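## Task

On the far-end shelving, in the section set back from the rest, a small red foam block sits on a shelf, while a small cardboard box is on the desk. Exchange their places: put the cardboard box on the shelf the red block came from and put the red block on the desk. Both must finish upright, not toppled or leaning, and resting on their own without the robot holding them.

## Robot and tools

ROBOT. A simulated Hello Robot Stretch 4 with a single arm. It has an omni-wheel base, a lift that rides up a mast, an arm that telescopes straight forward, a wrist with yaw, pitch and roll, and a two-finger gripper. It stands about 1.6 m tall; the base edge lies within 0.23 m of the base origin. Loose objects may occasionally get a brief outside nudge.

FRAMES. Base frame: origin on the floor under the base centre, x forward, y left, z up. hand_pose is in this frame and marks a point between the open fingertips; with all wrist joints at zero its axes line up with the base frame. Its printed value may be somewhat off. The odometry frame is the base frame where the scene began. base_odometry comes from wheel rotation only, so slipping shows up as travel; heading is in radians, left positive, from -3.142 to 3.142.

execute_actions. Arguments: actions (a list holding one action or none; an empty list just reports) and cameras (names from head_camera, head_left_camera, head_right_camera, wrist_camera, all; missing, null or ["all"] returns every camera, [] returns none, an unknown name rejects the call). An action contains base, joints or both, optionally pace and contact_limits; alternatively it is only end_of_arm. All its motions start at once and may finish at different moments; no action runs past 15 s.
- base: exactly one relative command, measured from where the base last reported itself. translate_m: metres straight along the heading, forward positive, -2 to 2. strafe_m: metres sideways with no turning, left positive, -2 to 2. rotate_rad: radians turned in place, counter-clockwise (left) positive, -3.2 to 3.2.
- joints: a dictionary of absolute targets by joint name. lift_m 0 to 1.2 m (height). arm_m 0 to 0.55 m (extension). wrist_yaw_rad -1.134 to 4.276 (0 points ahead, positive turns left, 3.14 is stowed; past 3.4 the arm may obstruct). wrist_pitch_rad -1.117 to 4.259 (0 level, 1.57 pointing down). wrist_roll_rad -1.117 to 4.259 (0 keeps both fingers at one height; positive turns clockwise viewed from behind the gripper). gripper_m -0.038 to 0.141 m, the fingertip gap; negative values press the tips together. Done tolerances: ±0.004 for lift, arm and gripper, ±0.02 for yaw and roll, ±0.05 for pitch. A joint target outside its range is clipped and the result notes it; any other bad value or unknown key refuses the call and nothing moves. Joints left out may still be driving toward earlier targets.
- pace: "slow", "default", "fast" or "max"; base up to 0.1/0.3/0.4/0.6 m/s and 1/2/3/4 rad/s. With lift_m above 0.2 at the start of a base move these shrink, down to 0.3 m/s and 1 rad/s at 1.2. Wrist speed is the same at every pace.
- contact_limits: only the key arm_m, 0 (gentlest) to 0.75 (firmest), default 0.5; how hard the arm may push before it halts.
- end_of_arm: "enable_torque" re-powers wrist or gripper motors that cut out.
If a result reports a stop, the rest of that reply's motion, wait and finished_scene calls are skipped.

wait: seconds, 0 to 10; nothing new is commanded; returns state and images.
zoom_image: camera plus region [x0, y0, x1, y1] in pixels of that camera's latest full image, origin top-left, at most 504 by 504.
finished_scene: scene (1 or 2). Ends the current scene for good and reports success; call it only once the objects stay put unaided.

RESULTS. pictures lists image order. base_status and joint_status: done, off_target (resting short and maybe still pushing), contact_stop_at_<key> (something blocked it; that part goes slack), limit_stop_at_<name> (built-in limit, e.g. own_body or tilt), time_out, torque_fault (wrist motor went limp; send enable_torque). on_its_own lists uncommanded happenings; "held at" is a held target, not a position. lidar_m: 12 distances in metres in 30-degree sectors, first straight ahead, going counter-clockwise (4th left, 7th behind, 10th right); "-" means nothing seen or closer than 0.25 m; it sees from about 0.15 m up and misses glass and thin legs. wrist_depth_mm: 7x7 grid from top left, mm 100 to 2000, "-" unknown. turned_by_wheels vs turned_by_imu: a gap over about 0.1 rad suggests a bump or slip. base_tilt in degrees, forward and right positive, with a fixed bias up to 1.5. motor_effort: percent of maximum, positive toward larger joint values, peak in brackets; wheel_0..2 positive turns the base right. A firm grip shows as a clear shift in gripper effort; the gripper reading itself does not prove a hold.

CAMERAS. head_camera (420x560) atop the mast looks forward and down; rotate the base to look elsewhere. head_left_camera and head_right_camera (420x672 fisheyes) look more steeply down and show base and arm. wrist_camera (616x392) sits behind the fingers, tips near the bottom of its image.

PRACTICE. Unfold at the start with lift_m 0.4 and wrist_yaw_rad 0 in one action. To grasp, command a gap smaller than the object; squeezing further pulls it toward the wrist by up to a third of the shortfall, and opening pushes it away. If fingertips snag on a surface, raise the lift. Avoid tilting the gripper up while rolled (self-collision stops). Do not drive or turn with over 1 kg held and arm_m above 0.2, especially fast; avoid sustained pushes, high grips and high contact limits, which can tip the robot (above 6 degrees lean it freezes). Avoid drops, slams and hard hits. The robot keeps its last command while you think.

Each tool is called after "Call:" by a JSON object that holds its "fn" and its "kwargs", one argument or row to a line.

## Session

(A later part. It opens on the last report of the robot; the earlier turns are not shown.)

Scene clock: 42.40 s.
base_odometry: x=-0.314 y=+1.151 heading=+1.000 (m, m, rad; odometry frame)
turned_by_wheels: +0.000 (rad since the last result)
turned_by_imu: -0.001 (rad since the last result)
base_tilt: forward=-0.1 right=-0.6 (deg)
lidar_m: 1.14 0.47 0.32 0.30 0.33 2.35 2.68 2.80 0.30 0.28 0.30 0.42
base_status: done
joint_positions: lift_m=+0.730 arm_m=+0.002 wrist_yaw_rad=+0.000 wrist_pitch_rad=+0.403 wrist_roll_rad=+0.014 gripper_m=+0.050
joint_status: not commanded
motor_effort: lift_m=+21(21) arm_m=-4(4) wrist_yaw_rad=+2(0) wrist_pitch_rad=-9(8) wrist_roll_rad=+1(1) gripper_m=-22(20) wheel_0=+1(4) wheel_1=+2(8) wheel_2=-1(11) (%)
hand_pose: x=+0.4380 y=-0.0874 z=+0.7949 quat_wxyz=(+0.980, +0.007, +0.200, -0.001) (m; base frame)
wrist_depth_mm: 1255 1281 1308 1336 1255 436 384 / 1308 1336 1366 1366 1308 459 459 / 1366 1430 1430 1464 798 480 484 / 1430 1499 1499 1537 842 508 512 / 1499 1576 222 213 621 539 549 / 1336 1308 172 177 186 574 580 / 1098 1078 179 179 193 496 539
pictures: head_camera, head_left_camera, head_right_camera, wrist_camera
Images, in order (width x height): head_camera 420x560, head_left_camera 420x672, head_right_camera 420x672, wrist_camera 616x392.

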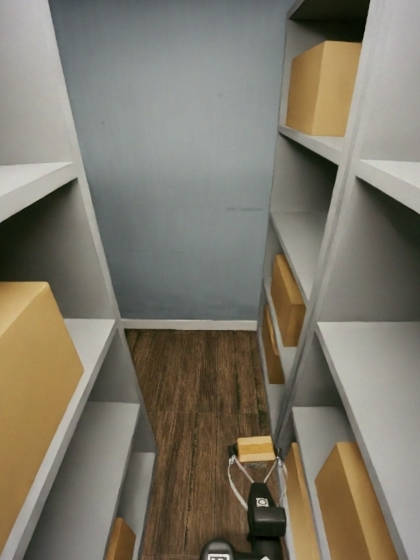

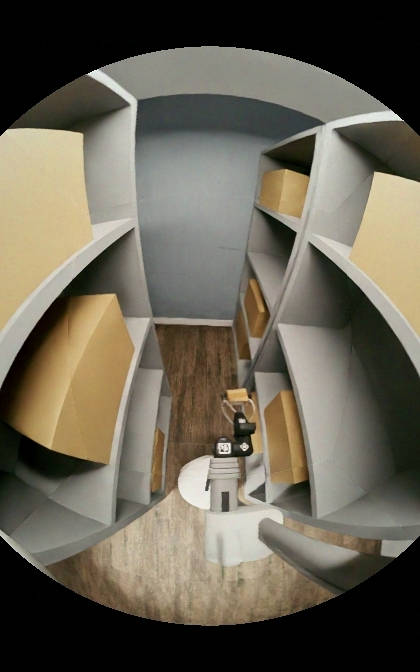

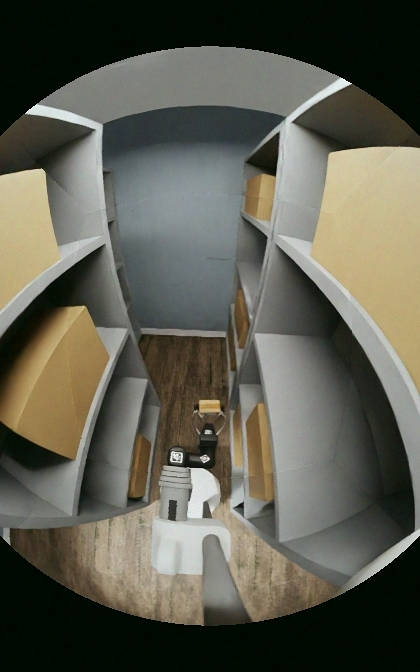

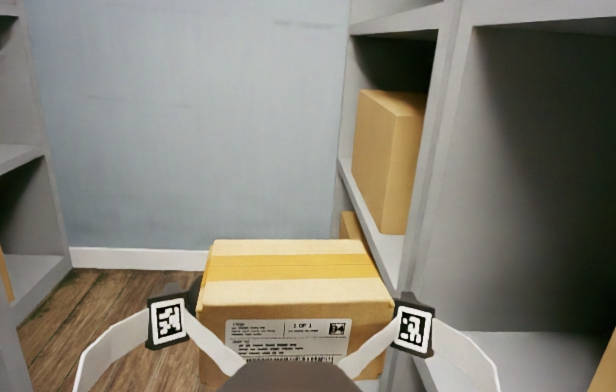

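Call:
{"fn": "execute_actions", "kwargs": {
  "actions": [
    {"base": {"translate_m": 1.05}}
  ]
}}

Scene clock: 47.73 s.
base_odometry: x=+0.252 y=+2.035 heading=+1.001 (m, m, rad; odometry frame)
turned_by_wheels: +0.000 (rad since the last result)
turned_by_imu: -0.001 (rad since the last result)
base_tilt: forward=-0.1 right=-0.6 (deg)
lidar_m: 0.64 0.69 0.82 0.78 0.44 0.46 1.17 0.41 0.30 0.27 0.29 0.41
base_status: done
joint_positions: lift_m=+0.730 arm_m=+0.002 wrist_yaw_rad=+0.000 wrist_pitch_rad=+0.403 wrist_roll_rad=+0.014 gripper_m=+0.050
joint_status: not commanded
motor_effort: lift_m=+21(21) arm_m=-4(4) wrist_yaw_rad=-1(0) wrist_pitch_rad=-9(9) wrist_roll_rad=+1(1) gripper_m=-23(22) wheel_0=+2(6) wheel_1=+1(9) wheel_2=+1(11) (%)
hand_pose: x=+0.4380 y=-0.0874 z=+0.7949 quat_wxyz=(+0.980, +0.007, +0.200, -0.001) (m; base frame)
wrist_depth_mm: 359 364 368 370 377 375 336 / 377 382 389 392 397 392 355 / 399 402 410 413 418 387 375 / 424 427 430 436 442 402 397 / 445 452 222 214 466 421 421 / 473 466 173 177 186 445 452 / 504 512 179 179 193 469 484
pictures: head_camera, head_left_camera, head_right_camera, wrist_camera
Images, in order (width x height): head_camera 420x560, head_left_camera 420x672, head_right_camera 420x672, wrist_camera 616x392.

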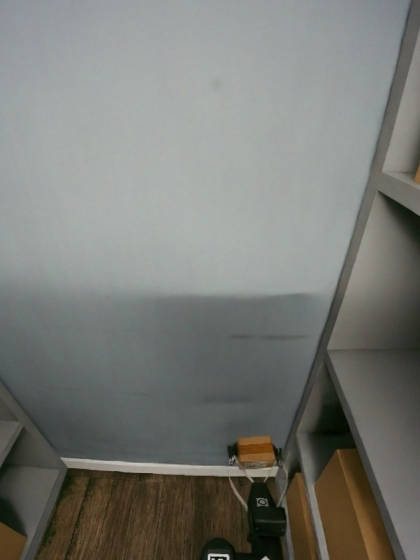

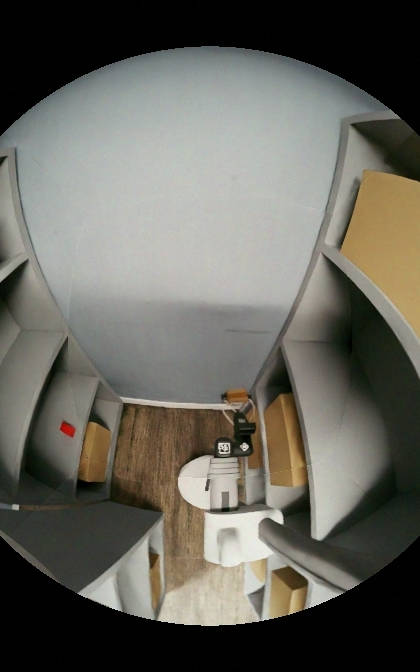

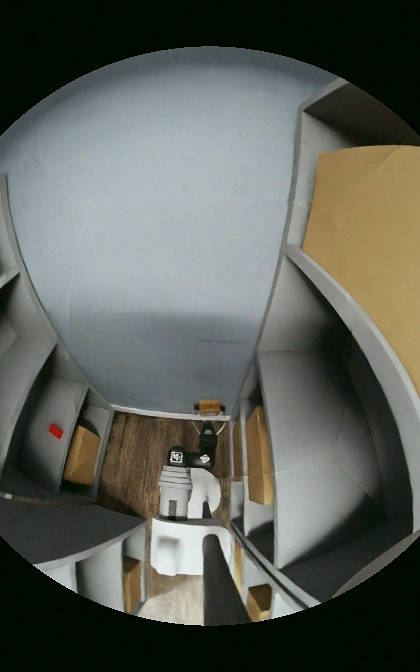

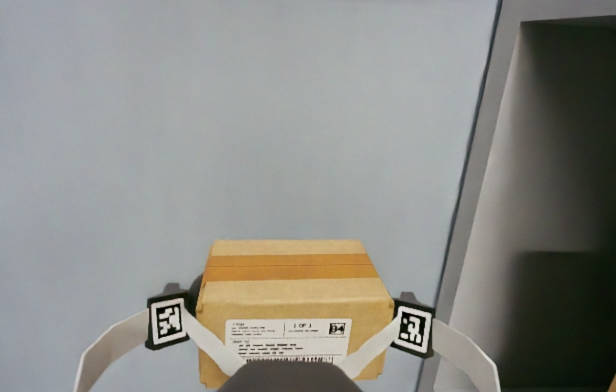

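Call:
{"fn": "execute_actions", "kwargs": {
  "actions": [
    {"base": {"strafe_m": 0.12}, "joints": {"lift_m": 0.56}}
  ],
  "cameras": []
}}

Call:
{"fn": "execute_actions", "kwargs": {
  "actions": [
    {"base": {"rotate_rad": 1.6}}
  ]
}}

Scene clock: 50.07 s.
base_odometry: x=+0.151 y=+2.100 heading=+1.001 (m, m, rad; odometry frame)
turned_by_wheels: +0.000 (rad since the last result)
turned_by_imu: +0.001 (rad since the last result)
base_tilt: forward=+0.0 right=-0.5 (deg)
lidar_m: 0.64 0.67 0.69 0.65 0.41 0.34 0.79 0.58 0.42 0.39 0.43 0.58
base_status: done
joint_positions: lift_m=+0.560 arm_m=+0.002 wrist_yaw_rad=+0.000 wrist_pitch_rad=+0.403 wrist_roll_rad=+0.014 gripper_m=+0.050
joint_status: all done
motor_effort: lift_m=+15(19) arm_m=-4(4) wrist_yaw_rad=+3(0) wrist_pitch_rad=-9(9) wrist_roll_rad=+1(1) gripper_m=-20(23) wheel_0=+0(12) wheel_1=+1(11) wheel_2=+0(2) (%)
hand_pose: x=+0.4380 y=-0.0874 z=+0.6254 quat_wxyz=(+0.980, +0.007, +0.200, -0.001) (m; base frame)
wrist_depth_mm: 359 362 366 373 377 379 384 / 377 384 387 392 397 399 404 / 399 402 407 413 418 421 424 / 421 427 433 436 439 445 442 / 449 452 222 213 462 477 442 / 473 469 172 177 186 504 455 / 504 508 179 179 193 504 480
pictures: none
No camera images: the call's "cameras" was empty. Leave "cameras" out to get every camera's image.

Scene clock: 52.13 s.
base_odometry: x=+0.151 y=+2.100 heading=+2.600 (m, m, rad; odometry frame)
turned_by_wheels: +1.599 (rad since the last result)
turned_by_imu: +1.571 (rad since the last result)
base_tilt: forward=-0.1 right=-0.6 (deg)
lidar_m: 0.65 0.41 0.35 0.85 0.56 0.41 0.39 0.42 0.60 0.64 0.68 0.69
base_status: done
joint_positions: lift_m=+0.560 arm_m=+0.002 wrist_yaw_rad=+0.000 wrist_pitch_rad=+0.403 wrist_roll_rad=+0.014 gripper_m=+0.050
joint_status: not commanded
motor_effort: lift_m=+15(15) arm_m=-5(5) wrist_yaw_rad=-1(4) wrist_pitch_rad=-8(10) wrist_roll_rad=+1(1) gripper_m=-19(21) wheel_0=-3(7) wheel_1=-2(5) wheel_2=-2(11) (%)
hand_pose: x=+0.4380 y=-0.0874 z=+0.6254 quat_wxyz=(+0.980, +0.007, +0.200, -0.001) (m; base frame)
wrist_depth_mm: 488 759 778 788 798 798 732 / 496 768 820 831 842 842 732 / 500 732 842 866 854 866 723 / 496 574 591 603 597 661 654 / 462 469 221 213 488 500 496 / 517 654 173 176 186 976 707 / 544 559 179 179 193 831 699
pictures: head_camera, head_left_camera, head_right_camera, wrist_camera
Images, in order (width x height): head_camera 420x560, head_left_camera 420x672, head_right_camera 420x672, wrist_camera 616x392.

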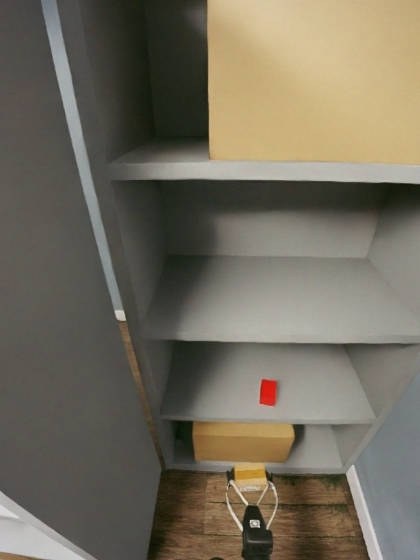

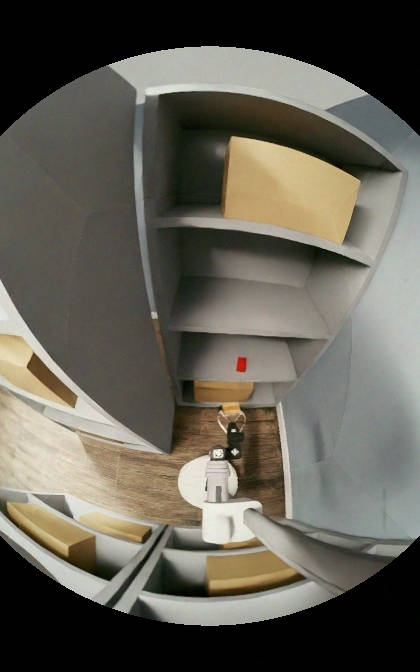

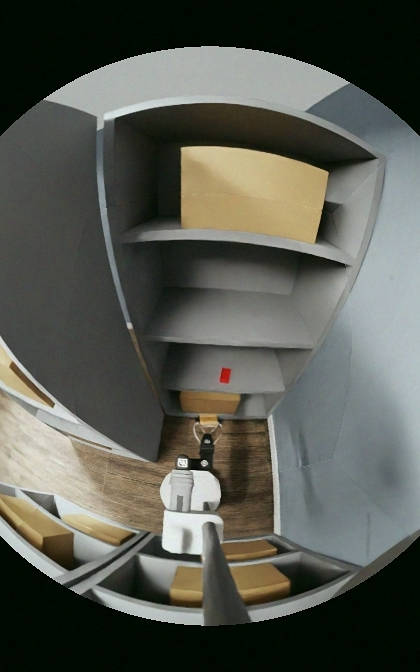

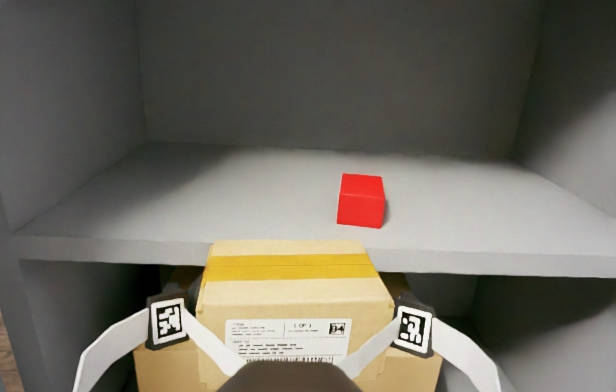

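Call:
{"fn": "zoom_image", "kwargs": {
  "camera": "head_camera",
  "region": [150, 330, 390, 510]
}}

Call:
{"fn": "zoom_image", "kwargs": {
  "camera": "wrist_camera",
  "region": [280, 140, 440, 260]
}}

Region (150, 330, 390, 510) of head_camera's 420x560 image, scaled by 2.100, with more detail than that image has; it fills the top 378 rows of this view, and the rest is white.

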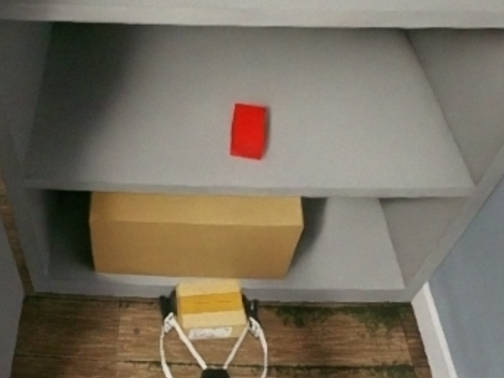

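Region (280, 140, 440, 260) of wrist_camera's 616x392 image, scaled by 3.150; it fills the top 378 rows of this view, and the rest is white.

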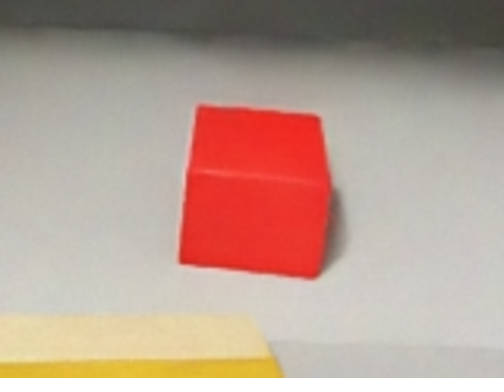

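Call:
{"fn": "execute_actions", "kwargs": {
  "actions": [
    {"base": {"rotate_rad": 0.17}, "joints": {"arm_m": 0.38, "lift_m": 0.525}, "contact_limits": {"arm_m": 0.2}}
  ],
  "cameras": ["head_camera", "wrist_camera"]
}}

Scene clock: 56.47 s.
base_odometry: x=+0.151 y=+2.100 heading=+2.770 (m, m, rad; odometry frame)
turned_by_wheels: +0.170 (rad since the last result)
turned_by_imu: +0.168 (rad since the last result)
base_tilt: forward=+0.0 right=-0.6 (deg)
lidar_m: 0.65 0.36 0.37 0.99 0.50 0.40 0.37 0.46 0.66 0.65 0.72 0.66
base_status: done
joint_positions: lift_m=+0.525 arm_m=+0.379 wrist_yaw_rad=+0.000 wrist_pitch_rad=+0.403 wrist_roll_rad=+0.014 gripper_m=+0.050
joint_status: all done
motor_effort: lift_m=+15(16) arm_m=+4(6) wrist_yaw_rad=-1(3) wrist_pitch_rad=-10(7) wrist_roll_rad=+1(0) gripper_m=-22(21) wheel_0=-1(7) wheel_1=-2(6) wheel_2=-2(13) (%)
contact_limits: arm_m 0.2
hand_pose: x=+0.8155 y=-0.0874 z=+0.5904 quat_wxyz=(+0.980, +0.007, +0.200, -0.001) (m; base frame)
wrist_depth_mm: 253 345 459 449 436 424 413 / 257 355 480 469 459 442 433 / 263 368 508 492 480 466 452 / 267 377 492 508 500 484 477 / 273 345 222 213 387 399 407 / 266 273 172 177 186 312 319 / 234 225 179 179 193 240 260
pictures: head_camera, wrist_camera
Images, in order (width x height): head_camera 420x560, wrist_camera 616x392.

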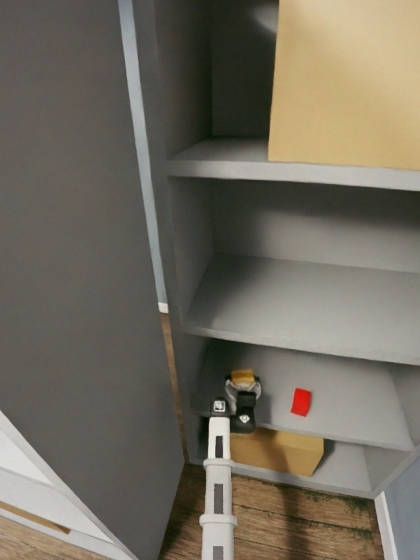

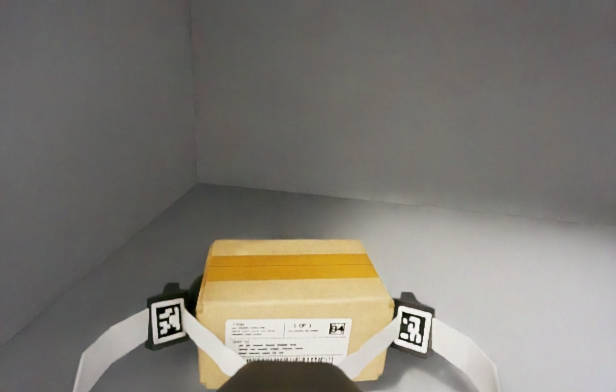

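Call:
{"fn": "execute_actions", "kwargs": {
  "actions": [
    {"joints": {"lift_m": 0.496}, "pace": "slow"}
  ],
  "cameras": ["wrist_camera"]
}}

Scene clock: 57.70 s.
base_odometry: x=+0.151 y=+2.100 heading=+2.770 (m, m, rad; odometry frame)
turned_by_wheels: +0.000 (rad since the last result)
turned_by_imu: +0.000 (rad since the last result)
base_tilt: forward=-0.1 right=-0.6 (deg)
lidar_m: 0.66 0.35 0.38 0.97 0.51 0.41 0.41 0.46 0.65 0.64 0.72 0.66
base_status: not commanded
joint_positions: lift_m=+0.496 arm_m=+0.379 wrist_yaw_rad=+0.000 wrist_pitch_rad=+0.403 wrist_roll_rad=+0.014 gripper_m=+0.050
joint_status: all done
motor_effort: lift_m=+15(15) arm_m=+4(5) wrist_yaw_rad=-1(1) wrist_pitch_rad=-8(7) wrist_roll_rad=+1(1) gripper_m=-22(20) wheel_0=-1(1) wheel_1=-2(2) wheel_2=-2(2) (%)
hand_pose: x=+0.8155 y=-0.0874 z=+0.5614 quat_wxyz=(+0.980, +0.007, +0.200, -0.001) (m; base frame)
wrist_depth_mm: 252 347 459 445 433 424 413 / 257 357 480 469 455 442 433 / 263 366 508 496 480 466 455 / 266 364 421 436 452 469 466 / 272 306 222 213 329 340 347 / 239 233 173 177 186 266 271 / 198 191 179 179 193 204 220
pictures: wrist_camera
Images, in order (width x height): wrist_camera 616x392.

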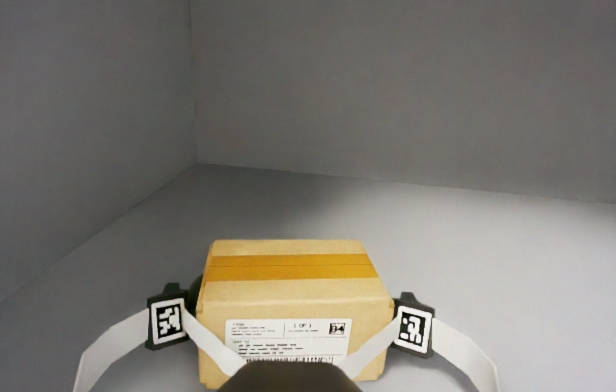

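The depths now match the desk grasp height. Releasing.

Call:
{"fn": "execute_actions", "kwargs": {
  "actions": [
    {"joints": {"gripper_m": 0.125}}
  ],
  "cameras": ["head_camera", "wrist_camera"]
}}

Scene clock: 59.50 s.
base_odometry: x=+0.151 y=+2.100 heading=+2.770 (m, m, rad; odometry frame)
turned_by_wheels: +0.000 (rad since the last result)
turned_by_imu: +0.000 (rad since the last result)
base_tilt: forward=-0.1 right=-0.5 (deg)
lidar_m: 0.65 0.37 0.37 0.98 0.49 0.40 0.39 0.45 0.65 0.63 0.73 0.66
base_status: not commanded
joint_positions: lift_m=+0.496 arm_m=+0.379 wrist_yaw_rad=+0.000 wrist_pitch_rad=+0.403 wrist_roll_rad=+0.014 gripper_m=+0.125
joint_status: all done
motor_effort: lift_m=+15(15) arm_m=+5(5) wrist_yaw_rad=+1(2) wrist_pitch_rad=-9(7) wrist_roll_rad=+1(1) gripper_m=-1(23) wheel_0=-1(1) wheel_1=-2(2) wheel_2=-2(2) (%)
hand_pose: x=+0.8155 y=-0.0874 z=+0.5615 quat_wxyz=(+0.980, +0.007, +0.200, -0.001) (m; base frame)
wrist_depth_mm: 252 347 455 449 436 421 413 / 257 357 480 469 455 445 433 / 263 366 508 496 480 466 452 / 267 364 424 439 455 469 469 / 273 306 283 224 330 342 345 / 239 204 184 190 196 265 272 / 200 197 193 152 207 211 220
pictures: head_camera, wrist_camera
Images, in order (width x height): head_camera 420x560, wrist_camera 616x392.

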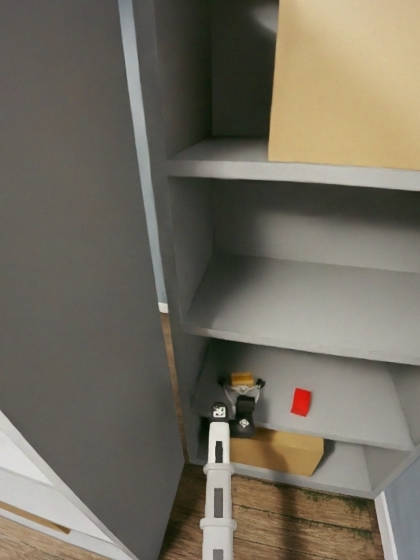

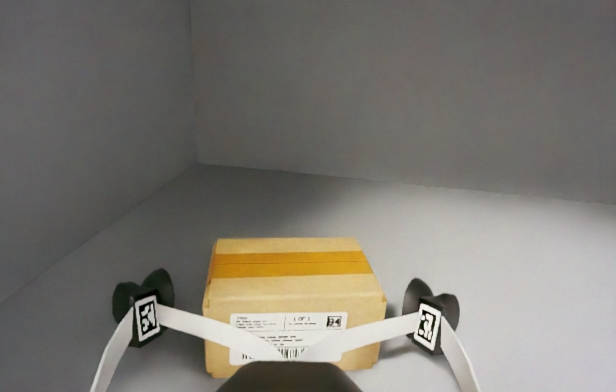

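Call:
{"fn": "execute_actions", "kwargs": {
  "actions": [
    {"joints": {"arm_m": 0.22}}
  ],
  "cameras": []
}}

Call:
{"fn": "execute_actions", "kwargs": {
  "actions": [
    {"base": {"rotate_rad": -0.30}}
  ],
  "cameras": ["head_camera", "wrist_camera"]
}}

Scene clock: 61.27 s.
base_odometry: x=+0.151 y=+2.100 heading=+2.770 (m, m, rad; odometry frame)
turned_by_wheels: +0.000 (rad since the last result)
turned_by_imu: +0.000 (rad since the last result)
base_tilt: forward=-0.1 right=-0.6 (deg)
lidar_m: 0.65 0.36 0.36 0.98 0.49 0.41 0.39 0.44 0.65 0.64 0.73 0.66
base_status: not commanded
joint_positions: lift_m=+0.496 arm_m=+0.221 wrist_yaw_rad=+0.000 wrist_pitch_rad=+0.402 wrist_roll_rad=+0.014 gripper_m=+0.125
joint_status: all done
motor_effort: lift_m=+15(15) arm_m=-4(3) wrist_yaw_rad=+0(1) wrist_pitch_rad=-6(7) wrist_roll_rad=+1(1) gripper_m=-1(1) wheel_0=-1(1) wheel_1=-2(2) wheel_2=-2(2) (%)
hand_pose: x=+0.6571 y=-0.0874 z=+0.5615 quat_wxyz=(+0.980, +0.007, +0.200, -0.001) (m; base frame)
wrist_depth_mm: 286 397 591 585 574 559 544 / 293 407 627 621 603 585 569 / 297 415 597 640 627 609 597 / 304 387 397 343 455 473 496 / 287 309 317 324 332 342 289 / 258 203 252 257 222 266 268 / 320 436 250 151 232 226 224
pictures: none
No camera images: the call's "cameras" was empty. Leave "cameras" out to get every camera's image.

Scene clock: 62.33 s.
base_odometry: x=+0.151 y=+2.100 heading=+2.470 (m, m, rad; odometry frame)
turned_by_wheels: -0.299 (rad since the last result)
turned_by_imu: -0.294 (rad since the last result)
base_tilt: forward=+0.0 right=-0.6 (deg)
lidar_m: 0.65 0.50 0.36 0.56 0.65 0.43 0.39 0.40 0.53 0.64 0.65 0.71
base_status: done
joint_positions: lift_m=+0.496 arm_m=+0.221 wrist_yaw_rad=+0.000 wrist_pitch_rad=+0.402 wrist_roll_rad=+0.014 gripper_m=+0.125
joint_status: not commanded
motor_effort: lift_m=+15(15) arm_m=-4(4) wrist_yaw_rad=+1(0) wrist_pitch_rad=-6(6) wrist_roll_rad=+1(1) gripper_m=+0(0) wheel_0=+3(5) wheel_1=+3(10) wheel_2=+2(7) (%)
hand_pose: x=+0.6571 y=-0.0874 z=+0.5615 quat_wxyz=(+0.980, +0.007, +0.200, -0.001) (m; base frame)
wrist_depth_mm: 554 569 591 609 634 654 564 / 585 597 621 647 668 683 549 / 585 615 634 661 683 683 554 / 327 410 427 338 455 473 500 / 300 307 312 304 332 342 351 / 240 204 253 263 223 286 297 / 399 330 415 152 477 668 564
pictures: head_camera, wrist_camera
Images, in order (width x height): head_camera 420x560, wrist_camera 616x392.

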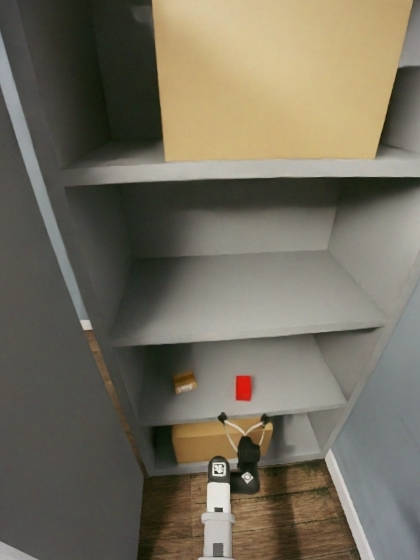

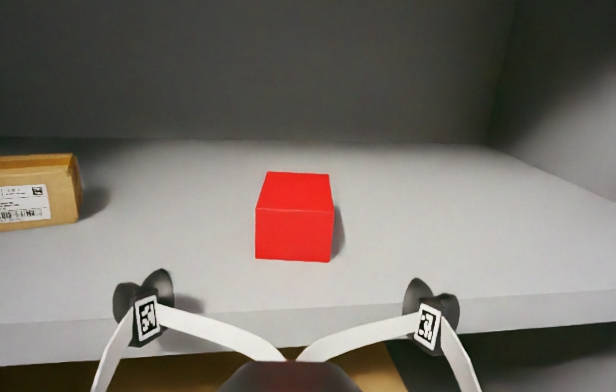

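Call:
{"fn": "execute_actions", "kwargs": {
  "actions": [
    {"joints": {"arm_m": 0.338, "lift_m": 0.492}, "contact_limits": {"arm_m": 0.2}}
  ],
  "cameras": ["wrist_camera"]
}}

Scene clock: 64.30 s.
base_odometry: x=+0.151 y=+2.100 heading=+2.470 (m, m, rad; odometry frame)
turned_by_wheels: +0.000 (rad since the last result)
turned_by_imu: +0.000 (rad since the last result)
base_tilt: forward=-0.1 right=-0.6 (deg)
lidar_m: 0.65 0.49 0.36 0.56 0.68 0.44 0.40 0.41 0.52 0.63 0.64 0.71
base_status: not commanded
joint_positions: lift_m=+0.492 arm_m=+0.337 wrist_yaw_rad=-0.001 wrist_pitch_rad=+0.401 wrist_roll_rad=+0.014 gripper_m=+0.125
joint_status: all done
motor_effort: lift_m=+15(14) arm_m=+5(5) wrist_yaw_rad=+0(2) wrist_pitch_rad=-4(7) wrist_roll_rad=+1(1) gripper_m=-1(0) wheel_0=+3(3) wheel_1=+3(3) wheel_2=+2(2) (%)
contact_limits: arm_m 0.2
hand_pose: x=+0.7736 y=-0.0876 z=+0.5579 quat_wxyz=(+0.980, +0.007, +0.199, -0.002) (m; base frame)
wrist_depth_mm: 455 477 488 508 525 544 544 / 480 496 512 530 549 569 544 / 500 517 535 559 580 603 535 / 392 404 418 433 452 466 488 / 294 303 307 229 327 336 343 / 235 203 195 189 216 262 267 / 196 195 196 150 205 208 217
pictures: wrist_camera
Images, in order (width x height): wrist_camera 616x392.

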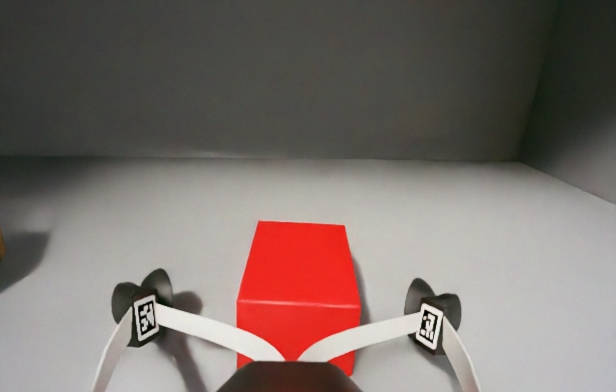

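Call:
{"fn": "execute_actions", "kwargs": {
  "actions": [
    {"joints": {"gripper_m": 0.022, "lift_m": 0.498}}
  ],
  "cameras": ["wrist_camera"]
}}

Scene clock: 66.50 s.
base_odometry: x=+0.151 y=+2.100 heading=+2.470 (m, m, rad; odometry frame)
turned_by_wheels: +0.000 (rad since the last result)
turned_by_imu: +0.000 (rad since the last result)
base_tilt: forward=-0.1 right=-0.6 (deg)
lidar_m: 0.66 0.49 0.36 0.56 0.65 0.43 0.39 0.41 0.52 0.64 0.66 0.73
base_status: not commanded
joint_positions: lift_m=+0.498 arm_m=+0.337 wrist_yaw_rad=+0.000 wrist_pitch_rad=+0.402 wrist_roll_rad=+0.014 gripper_m=+0.022
joint_status: all done
motor_effort: lift_m=+22(23) arm_m=+5(5) wrist_yaw_rad=+3(1) wrist_pitch_rad=-5(6) wrist_roll_rad=+1(1) gripper_m=-20(22) wheel_0=+3(3) wheel_1=+3(3) wheel_2=+2(2) (%)
hand_pose: x=+0.7736 y=-0.0875 z=+0.5631 quat_wxyz=(+0.980, +0.007, +0.200, -0.001) (m; base frame)
wrist_depth_mm: 459 473 488 504 521 544 544 / 480 496 512 530 549 574 544 / 500 517 535 559 580 603 539 / 399 413 430 442 462 477 492 / 303 310 301 229 334 343 353 / 242 247 184 180 211 268 273 / 202 191 194 179 203 213 223
pictures: wrist_camera
Images, in order (width x height): wrist_camera 616x392.

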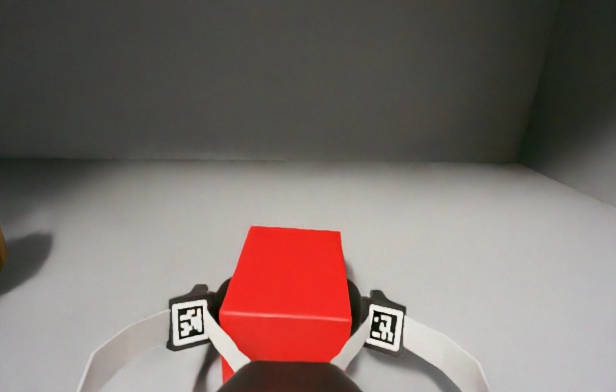

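Call:
{"fn": "execute_actions", "kwargs": {
  "actions": [
    {"joints": {"lift_m": 0.54, "arm_m": 0.0}}
  ],
  "cameras": ["head_camera", "wrist_camera"]
}}

Scene clock: 68.83 s.
base_odometry: x=+0.151 y=+2.100 heading=+2.470 (m, m, rad; odometry frame)
turned_by_wheels: +0.000 (rad since the last result)
turned_by_imu: +0.001 (rad since the last result)
base_tilt: forward=+0.0 right=-0.6 (deg)
lidar_m: 0.64 0.48 0.36 0.57 0.67 0.45 0.40 0.41 0.53 0.64 0.65 0.72
base_status: not commanded
joint_positions: lift_m=+0.540 arm_m=+0.002 wrist_yaw_rad=+0.000 wrist_pitch_rad=+0.402 wrist_roll_rad=+0.014 gripper_m=+0.022
joint_status: all done
motor_effort: lift_m=+22(23) arm_m=-4(4) wrist_yaw_rad=+1(2) wrist_pitch_rad=-8(7) wrist_roll_rad=+1(1) gripper_m=-22(22) wheel_0=+3(3) wheel_1=+3(3) wheel_2=+2(2) (%)
hand_pose: x=+0.4380 y=-0.0875 z=+0.6049 quat_wxyz=(+0.980, +0.007, +0.200, -0.001) (m; base frame)
wrist_depth_mm: 691 750 778 809 842 768 580 / 699 788 831 854 878 778 580 / 647 798 831 878 904 778 585 / 508 521 544 564 580 603 569 / 439 668 466 229 1025 707 580 / 683 591 184 180 211 778 609 / 615 525 544 179 609 715 640
pictures: head_camera, wrist_camera
Images, in order (width x height): head_camera 420x560, wrist_camera 616x392.

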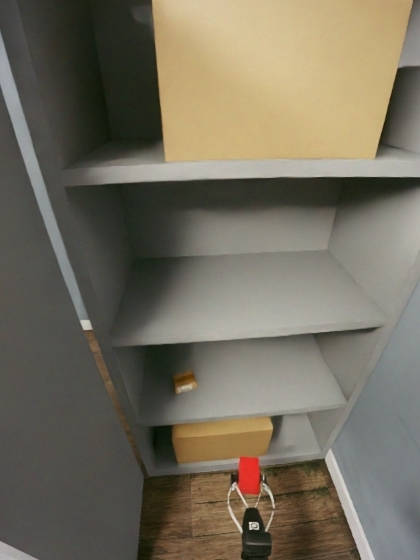

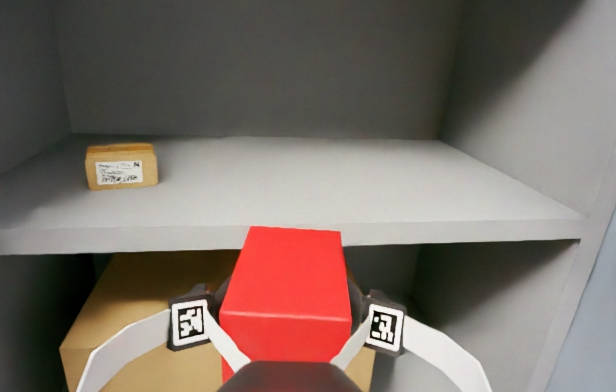

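Call:
{"fn": "execute_actions", "kwargs": {
  "actions": [
    {"base": {"rotate_rad": -1.469}}
  ],
  "cameras": []
}}

Call:
{"fn": "execute_actions", "kwargs": {
  "actions": [
    {"base": {"strafe_m": -0.105}}
  ],
  "cameras": ["head_left_camera", "wrist_camera"]
}}

Scene clock: 71.33 s.
base_odometry: x=+0.151 y=+2.100 heading=+1.002 (m, m, rad; odometry frame)
turned_by_wheels: -1.468 (rad since the last result)
turned_by_imu: -1.442 (rad since the last result)
base_tilt: forward=-0.1 right=-0.6 (deg)
lidar_m: 0.63 0.68 0.68 0.65 0.42 0.35 0.80 0.59 0.43 0.39 0.41 0.60
base_status: done
joint_positions: lift_m=+0.540 arm_m=+0.002 wrist_yaw_rad=+0.000 wrist_pitch_rad=+0.402 wrist_roll_rad=+0.014 gripper_m=+0.022
joint_status: not commanded
motor_effort: lift_m=+22(22) arm_m=-5(5) wrist_yaw_rad=+1(1) wrist_pitch_rad=-9(7) wrist_roll_rad=+1(1) gripper_m=-20(23) wheel_0=+2(7) wheel_1=+2(10) wheel_2=+3(11) (%)
hand_pose: x=+0.4380 y=-0.0874 z=+0.6049 quat_wxyz=(+0.980, +0.007, +0.200, -0.001) (m; base frame)
wrist_depth_mm: 359 364 368 373 377 377 384 / 377 384 387 392 394 399 404 / 397 402 407 413 418 421 424 / 421 424 430 436 442 445 442 / 445 452 449 229 466 473 442 / 473 477 184 180 211 504 455 / 504 496 508 179 535 530 480
pictures: none
No camera images: the call's "cameras" was empty. Leave "cameras" out to get every camera's image.

Scene clock: 72.83 s.
base_odometry: x=+0.240 y=+2.044 heading=+1.002 (m, m, rad; odometry frame)
turned_by_wheels: +0.000 (rad since the last result)
turned_by_imu: +0.000 (rad since the last result)
base_tilt: forward=-0.1 right=-0.5 (deg)
lidar_m: 0.64 0.66 0.79 0.76 0.43 0.43 1.21 0.44 0.30 0.29 0.30 0.44
base_status: done
joint_positions: lift_m=+0.540 arm_m=+0.002 wrist_yaw_rad=+0.000 wrist_pitch_rad=+0.402 wrist_roll_rad=+0.014 gripper_m=+0.022
joint_status: not commanded
motor_effort: lift_m=+22(22) arm_m=-5(4) wrist_yaw_rad=+2(2) wrist_pitch_rad=-8(7) wrist_roll_rad=+1(1) gripper_m=-21(22) wheel_0=+0(10) wheel_1=-3(13) wheel_2=+0(1) (%)
hand_pose: x=+0.4380 y=-0.0874 z=+0.6049 quat_wxyz=(+0.980, +0.007, +0.200, -0.001) (m; base frame)
wrist_depth_mm: 359 364 368 373 375 377 338 / 379 384 387 392 397 394 353 / 399 404 407 413 418 410 375 / 421 424 433 436 442 415 397 / 445 452 449 229 466 418 415 / 473 469 183 181 212 442 345 / 504 492 512 178 525 462 306
pictures: head_left_camera, wrist_camera
Images, in order (width x height): head_left_camera 420x672, wrist_camera 616x392.

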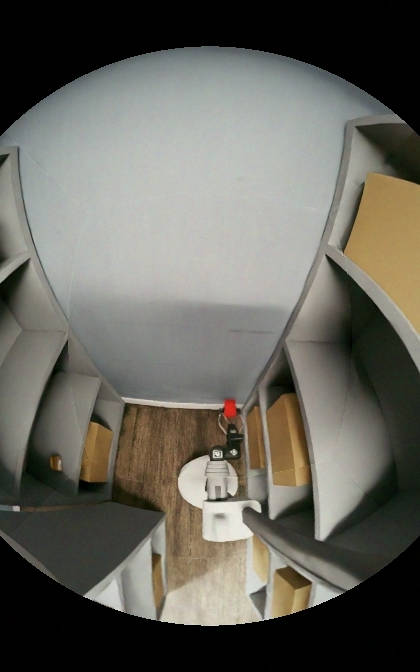

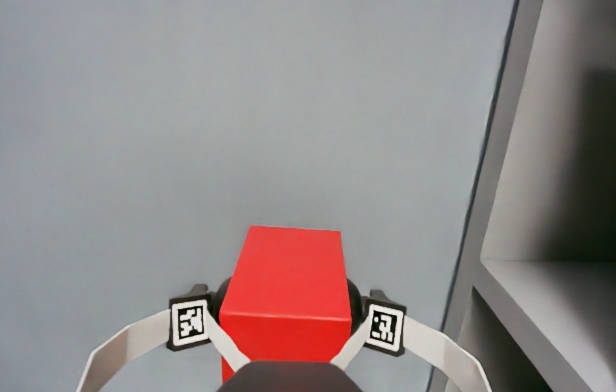

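Call:
{"fn": "execute_actions", "kwargs": {
  "actions": [
    {"base": {"translate_m": -2.0}, "pace": "fast"}
  ],
  "cameras": ["head_camera"]
}}

Scene clock: 79.50 s.
base_odometry: x=-0.839 y=+0.359 heading=+1.001 (m, m, rad; odometry frame)
turned_by_wheels: +0.000 (rad since the last result)
turned_by_imu: +0.006 (rad since the last result)
base_tilt: forward=-0.1 right=-0.5 (deg)
lidar_m: 1.17 0.85 1.96 1.84 1.94 1.39 1.33 1.38 1.93 1.88 1.95 0.83
base_status: done
joint_positions: lift_m=+0.540 arm_m=+0.002 wrist_yaw_rad=+0.000 wrist_pitch_rad=+0.402 wrist_roll_rad=+0.014 gripper_m=+0.022
joint_status: not commanded
motor_effort: lift_m=+22(22) arm_m=-4(4) wrist_yaw_rad=+1(2) wrist_pitch_rad=-6(9) wrist_roll_rad=+1(1) gripper_m=-19(22) wheel_0=+1(7) wheel_1=-1(12) wheel_2=-2(11) (%)
hand_pose: x=+0.4380 y=-0.0874 z=+0.6049 quat_wxyz=(+0.980, +0.007, +0.200, -0.001) (m; base frame)
wrist_depth_mm: 1229 1229 - - 976 500 500 / 1255 1308 - - 854 525 525 / 750 1397 - - 831 549 559 / 854 1397 1863 1863 1025 585 585 / 707 1060 1336 229 1042 621 627 / 634 931 184 180 211 661 661 / 676 854 866 178 707 691 715
pictures: head_camera
Images, in order (width x height): head_camera 420x560.

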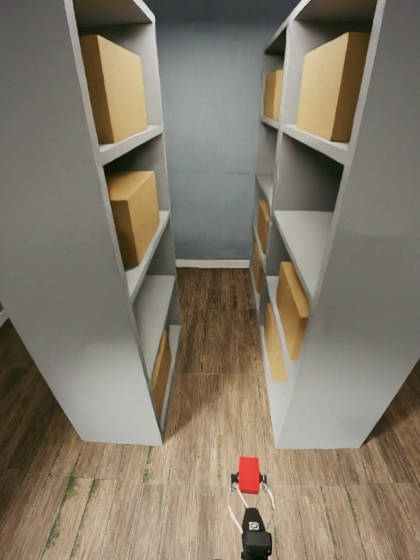

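Call:
{"fn": "execute_actions", "kwargs": {
  "actions": [
    {"base": {"rotate_rad": 3.18}, "joints": {"lift_m": 0.725}, "pace": "fast"}
  ],
  "cameras": ["head_camera", "wrist_camera"]
}}

Scene clock: 81.93 s.
base_odometry: x=-0.839 y=+0.359 heading=-2.102 (m, m, rad; odometry frame)
turned_by_wheels: +3.180 (rad since the last result)
turned_by_imu: +3.124 (rad since the last result)
base_tilt: forward=+0.0 right=-0.6 (deg)
lidar_m: 1.31 1.40 1.94 1.88 1.09 0.83 1.10 0.84 1.95 1.86 1.93 1.37
base_status: done
joint_positions: lift_m=+0.725 arm_m=+0.002 wrist_yaw_rad=+0.000 wrist_pitch_rad=+0.402 wrist_roll_rad=+0.014 gripper_m=+0.022
joint_status: all done
motor_effort: lift_m=+21(23) arm_m=-5(4) wrist_yaw_rad=+0(1) wrist_pitch_rad=-6(9) wrist_roll_rad=+1(1) gripper_m=-20(21) wheel_0=-1(10) wheel_1=-1(8) wheel_2=+2(8) (%)
hand_pose: x=+0.4381 y=-0.0874 z=+0.7901 quat_wxyz=(+0.980, +0.007, +0.200, -0.001) (m; base frame)
wrist_depth_mm: 1661 1708 1661 1618 1708 1708 1708 / 1756 1618 1708 1756 1756 1756 1808 / 1808 1863 1863 1863 1499 1863 1863 / 1921 1921 - - - - - / 1661 1661 1708 229 1756 1863 - / 1366 1336 184 180 211 1499 1499 / 1118 1078 1078 179 1138 1182 1255
pictures: head_camera, wrist_camera
Images, in order (width x height): head_camera 420x560, wrist_camera 616x392.

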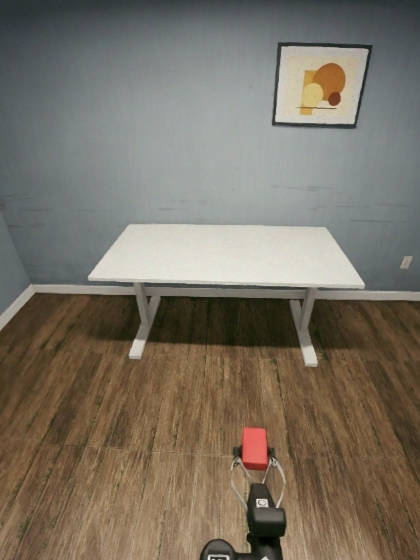

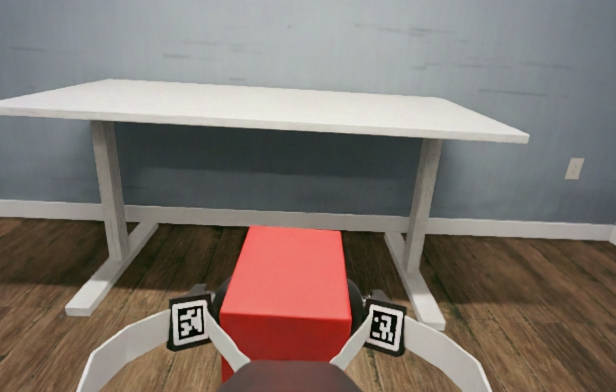

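Call:
{"fn": "execute_actions", "kwargs": {
  "actions": [
    {"base": {"translate_m": 0.65}, "joints": {"arm_m": 0.48, "lift_m": 0.712}, "pace": "fast"}
  ],
  "cameras": ["head_camera", "wrist_camera"]
}}

Scene clock: 85.13 s.
base_odometry: x=-1.168 y=-0.202 heading=-2.101 (m, m, rad; odometry frame)
turned_by_wheels: +0.000 (rad since the last result)
turned_by_imu: +0.000 (rad since the last result)
base_tilt: forward=+0.0 right=-0.5 (deg)
lidar_m: 0.67 0.70 1.02 1.85 1.95 1.49 1.46 1.49 1.92 1.85 0.93 0.70
base_status: done
joint_positions: lift_m=+0.712 arm_m=+0.479 wrist_yaw_rad=+0.000 wrist_pitch_rad=+0.402 wrist_roll_rad=+0.014 gripper_m=+0.022
joint_status: all done
motor_effort: lift_m=+15(19) arm_m=+4(6) wrist_yaw_rad=-1(1) wrist_pitch_rad=-7(7) wrist_roll_rad=+1(1) gripper_m=-22(21) wheel_0=+0(6) wheel_1=+2(8) wheel_2=+3(17) (%)
hand_pose: x=+0.9156 y=-0.0874 z=+0.7775 quat_wxyz=(+0.980, +0.007, +0.200, -0.001) (m; base frame)
wrist_depth_mm: 676 676 676 683 683 699 699 / 707 715 723 723 723 732 741 / 691 732 741 750 759 759 768 / 469 484 500 517 535 554 574 / 351 359 351 229 392 399 410 / 282 286 184 180 211 312 319 / 235 223 227 179 236 248 260
pictures: head_camera, wrist_camera
Images, in order (width x height): head_camera 420x560, wrist_camera 616x392.

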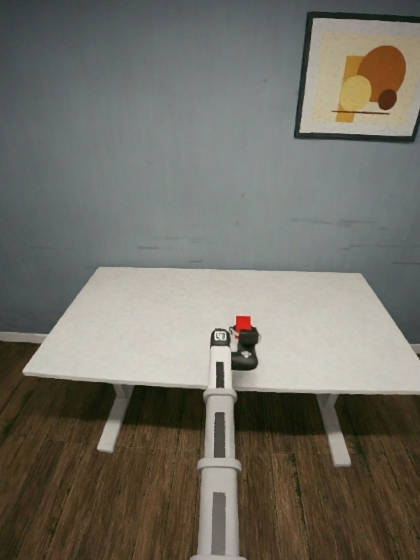

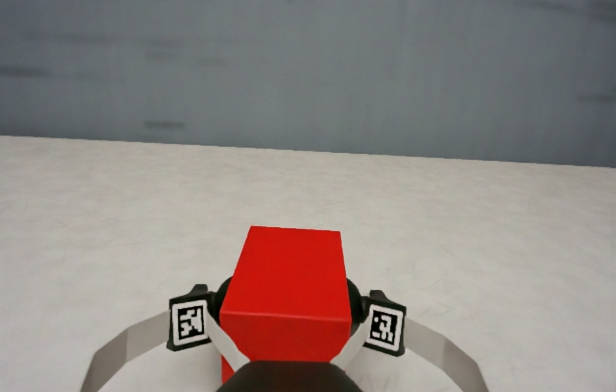

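Call:
{"fn": "execute_actions", "kwargs": {
  "actions": [
    {"joints": {"lift_m": 0.685}, "pace": "slow"}
  ],
  "cameras": []
}}

Call:
{"fn": "execute_actions", "kwargs": {
  "actions": [
    {"joints": {"gripper_m": 0.10}}
  ],
  "cameras": ["wrist_camera"]
}}

Scene clock: 86.37 s.
base_odometry: x=-1.168 y=-0.202 heading=-2.101 (m, m, rad; odometry frame)
turned_by_wheels: +0.000 (rad since the last result)
turned_by_imu: +0.000 (rad since the last result)
base_tilt: forward=-0.1 right=-0.5 (deg)
lidar_m: 0.67 0.70 1.01 1.85 1.96 1.47 1.47 1.48 1.92 1.86 0.94 0.70
base_status: not commanded
joint_positions: lift_m=+0.685 arm_m=+0.479 wrist_yaw_rad=+0.000 wrist_pitch_rad=+0.402 wrist_roll_rad=+0.014 gripper_m=+0.022
joint_status: all done
motor_effort: lift_m=+15(14) arm_m=+4(4) wrist_yaw_rad=+1(0) wrist_pitch_rad=-7(8) wrist_roll_rad=+1(1) gripper_m=-21(20) wheel_0=-1(1) wheel_1=+2(2) wheel_2=+3(3) (%)
hand_pose: x=+0.9156 y=-0.0874 z=+0.7506 quat_wxyz=(+0.980, +0.007, +0.200, -0.001) (m; base frame)
wrist_depth_mm: 676 676 683 691 691 691 691 / 707 707 715 715 723 732 732 / 597 627 654 691 750 759 759 / 404 413 430 445 462 477 496 / 301 312 303 229 336 345 353 / 242 247 183 180 211 270 274 / 203 192 195 179 204 213 223
pictures: none
No camera images: the call's "cameras" was empty. Leave "cameras" out to get every camera's image.

Scene clock: 87.97 s.
base_odometry: x=-1.168 y=-0.202 heading=-2.101 (m, m, rad; odometry frame)
turned_by_wheels: +0.000 (rad since the last result)
turned_by_imu: +0.000 (rad since the last result)
base_tilt: forward=-0.1 right=-0.6 (deg)
lidar_m: 0.67 0.71 1.02 1.85 1.95 1.48 1.46 1.49 1.94 1.85 0.96 0.70
base_status: not commanded
joint_positions: lift_m=+0.685 arm_m=+0.479 wrist_yaw_rad=+0.000 wrist_pitch_rad=+0.402 wrist_roll_rad=+0.014 gripper_m=+0.100
joint_status: all done
motor_effort: lift_m=+15(15) arm_m=+5(4) wrist_yaw_rad=-3(1) wrist_pitch_rad=-6(6) wrist_roll_rad=+1(1) gripper_m=-2(21) wheel_0=+0(1) wheel_1=+2(2) wheel_2=+3(3) (%)
hand_pose: x=+0.9156 y=-0.0874 z=+0.7506 quat_wxyz=(+0.980, +0.007, +0.200, -0.001) (m; base frame)
wrist_depth_mm: 676 676 683 683 691 691 691 / 707 707 715 723 723 732 732 / 597 627 654 691 750 750 759 / 404 413 430 442 459 480 500 / 303 310 315 239 336 345 353 / 242 228 194 190 218 268 274 / 202 200 200 147 210 214 224
pictures: wrist_camera
Images, in order (width x height): wrist_camera 616x392.

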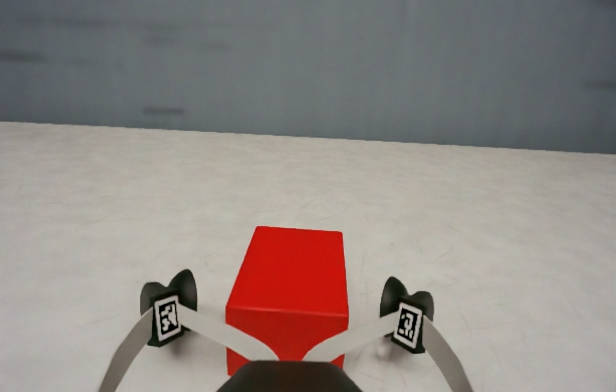

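Call:
{"fn": "execute_actions", "kwargs": {
  "actions": [
    {"joints": {"arm_m": 0.33}, "pace": "fast"}
  ],
  "cameras": ["head_camera", "wrist_camera"]
}}

Scene clock: 89.37 s.
base_odometry: x=-1.168 y=-0.202 heading=-2.101 (m, m, rad; odometry frame)
turned_by_wheels: +0.000 (rad since the last result)
turned_by_imu: +0.000 (rad since the last result)
base_tilt: forward=-0.1 right=-0.5 (deg)
lidar_m: 0.68 0.70 1.02 1.84 1.96 1.49 1.46 1.49 1.91 1.87 0.95 0.68
base_status: not commanded
joint_positions: lift_m=+0.685 arm_m=+0.331 wrist_yaw_rad=+0.000 wrist_pitch_rad=+0.402 wrist_roll_rad=+0.014 gripper_m=+0.100
joint_status: all done
motor_effort: lift_m=+15(15) arm_m=-4(4) wrist_yaw_rad=+0(0) wrist_pitch_rad=-6(6) wrist_roll_rad=+1(1) gripper_m=-1(2) wheel_0=-1(0) wheel_1=+2(2) wheel_2=+3(3) (%)
hand_pose: x=+0.7671 y=-0.0875 z=+0.7506 quat_wxyz=(+0.980, +0.007, +0.200, -0.001) (m; base frame)
wrist_depth_mm: 809 809 809 809 831 831 820 / 842 854 866 866 866 866 866 / 597 627 661 699 732 778 831 / 404 415 427 347 462 480 504 / 304 312 320 327 338 345 353 / 243 229 244 259 219 270 274 / 202 200 203 147 211 215 224
pictures: head_camera, wrist_camera
Images, in order (width x height): head_camera 420x560, wrist_camera 616x392.

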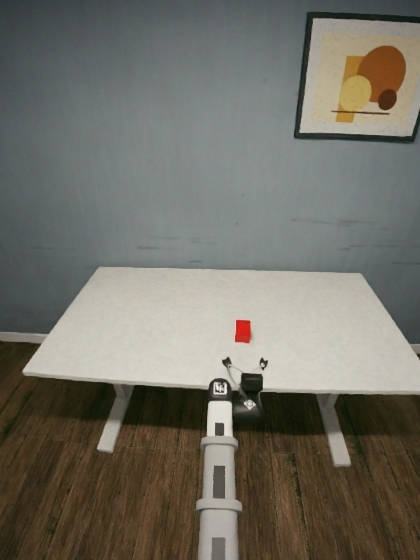

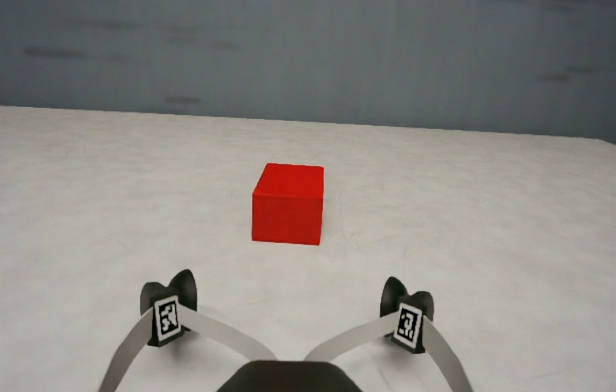

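Both objects are swapped and the gripper is clear. Finishing scene 1.

Call:
{"fn": "finished_scene", "kwargs": {
  "scene": 1
}}

The scene is finished: the task was done.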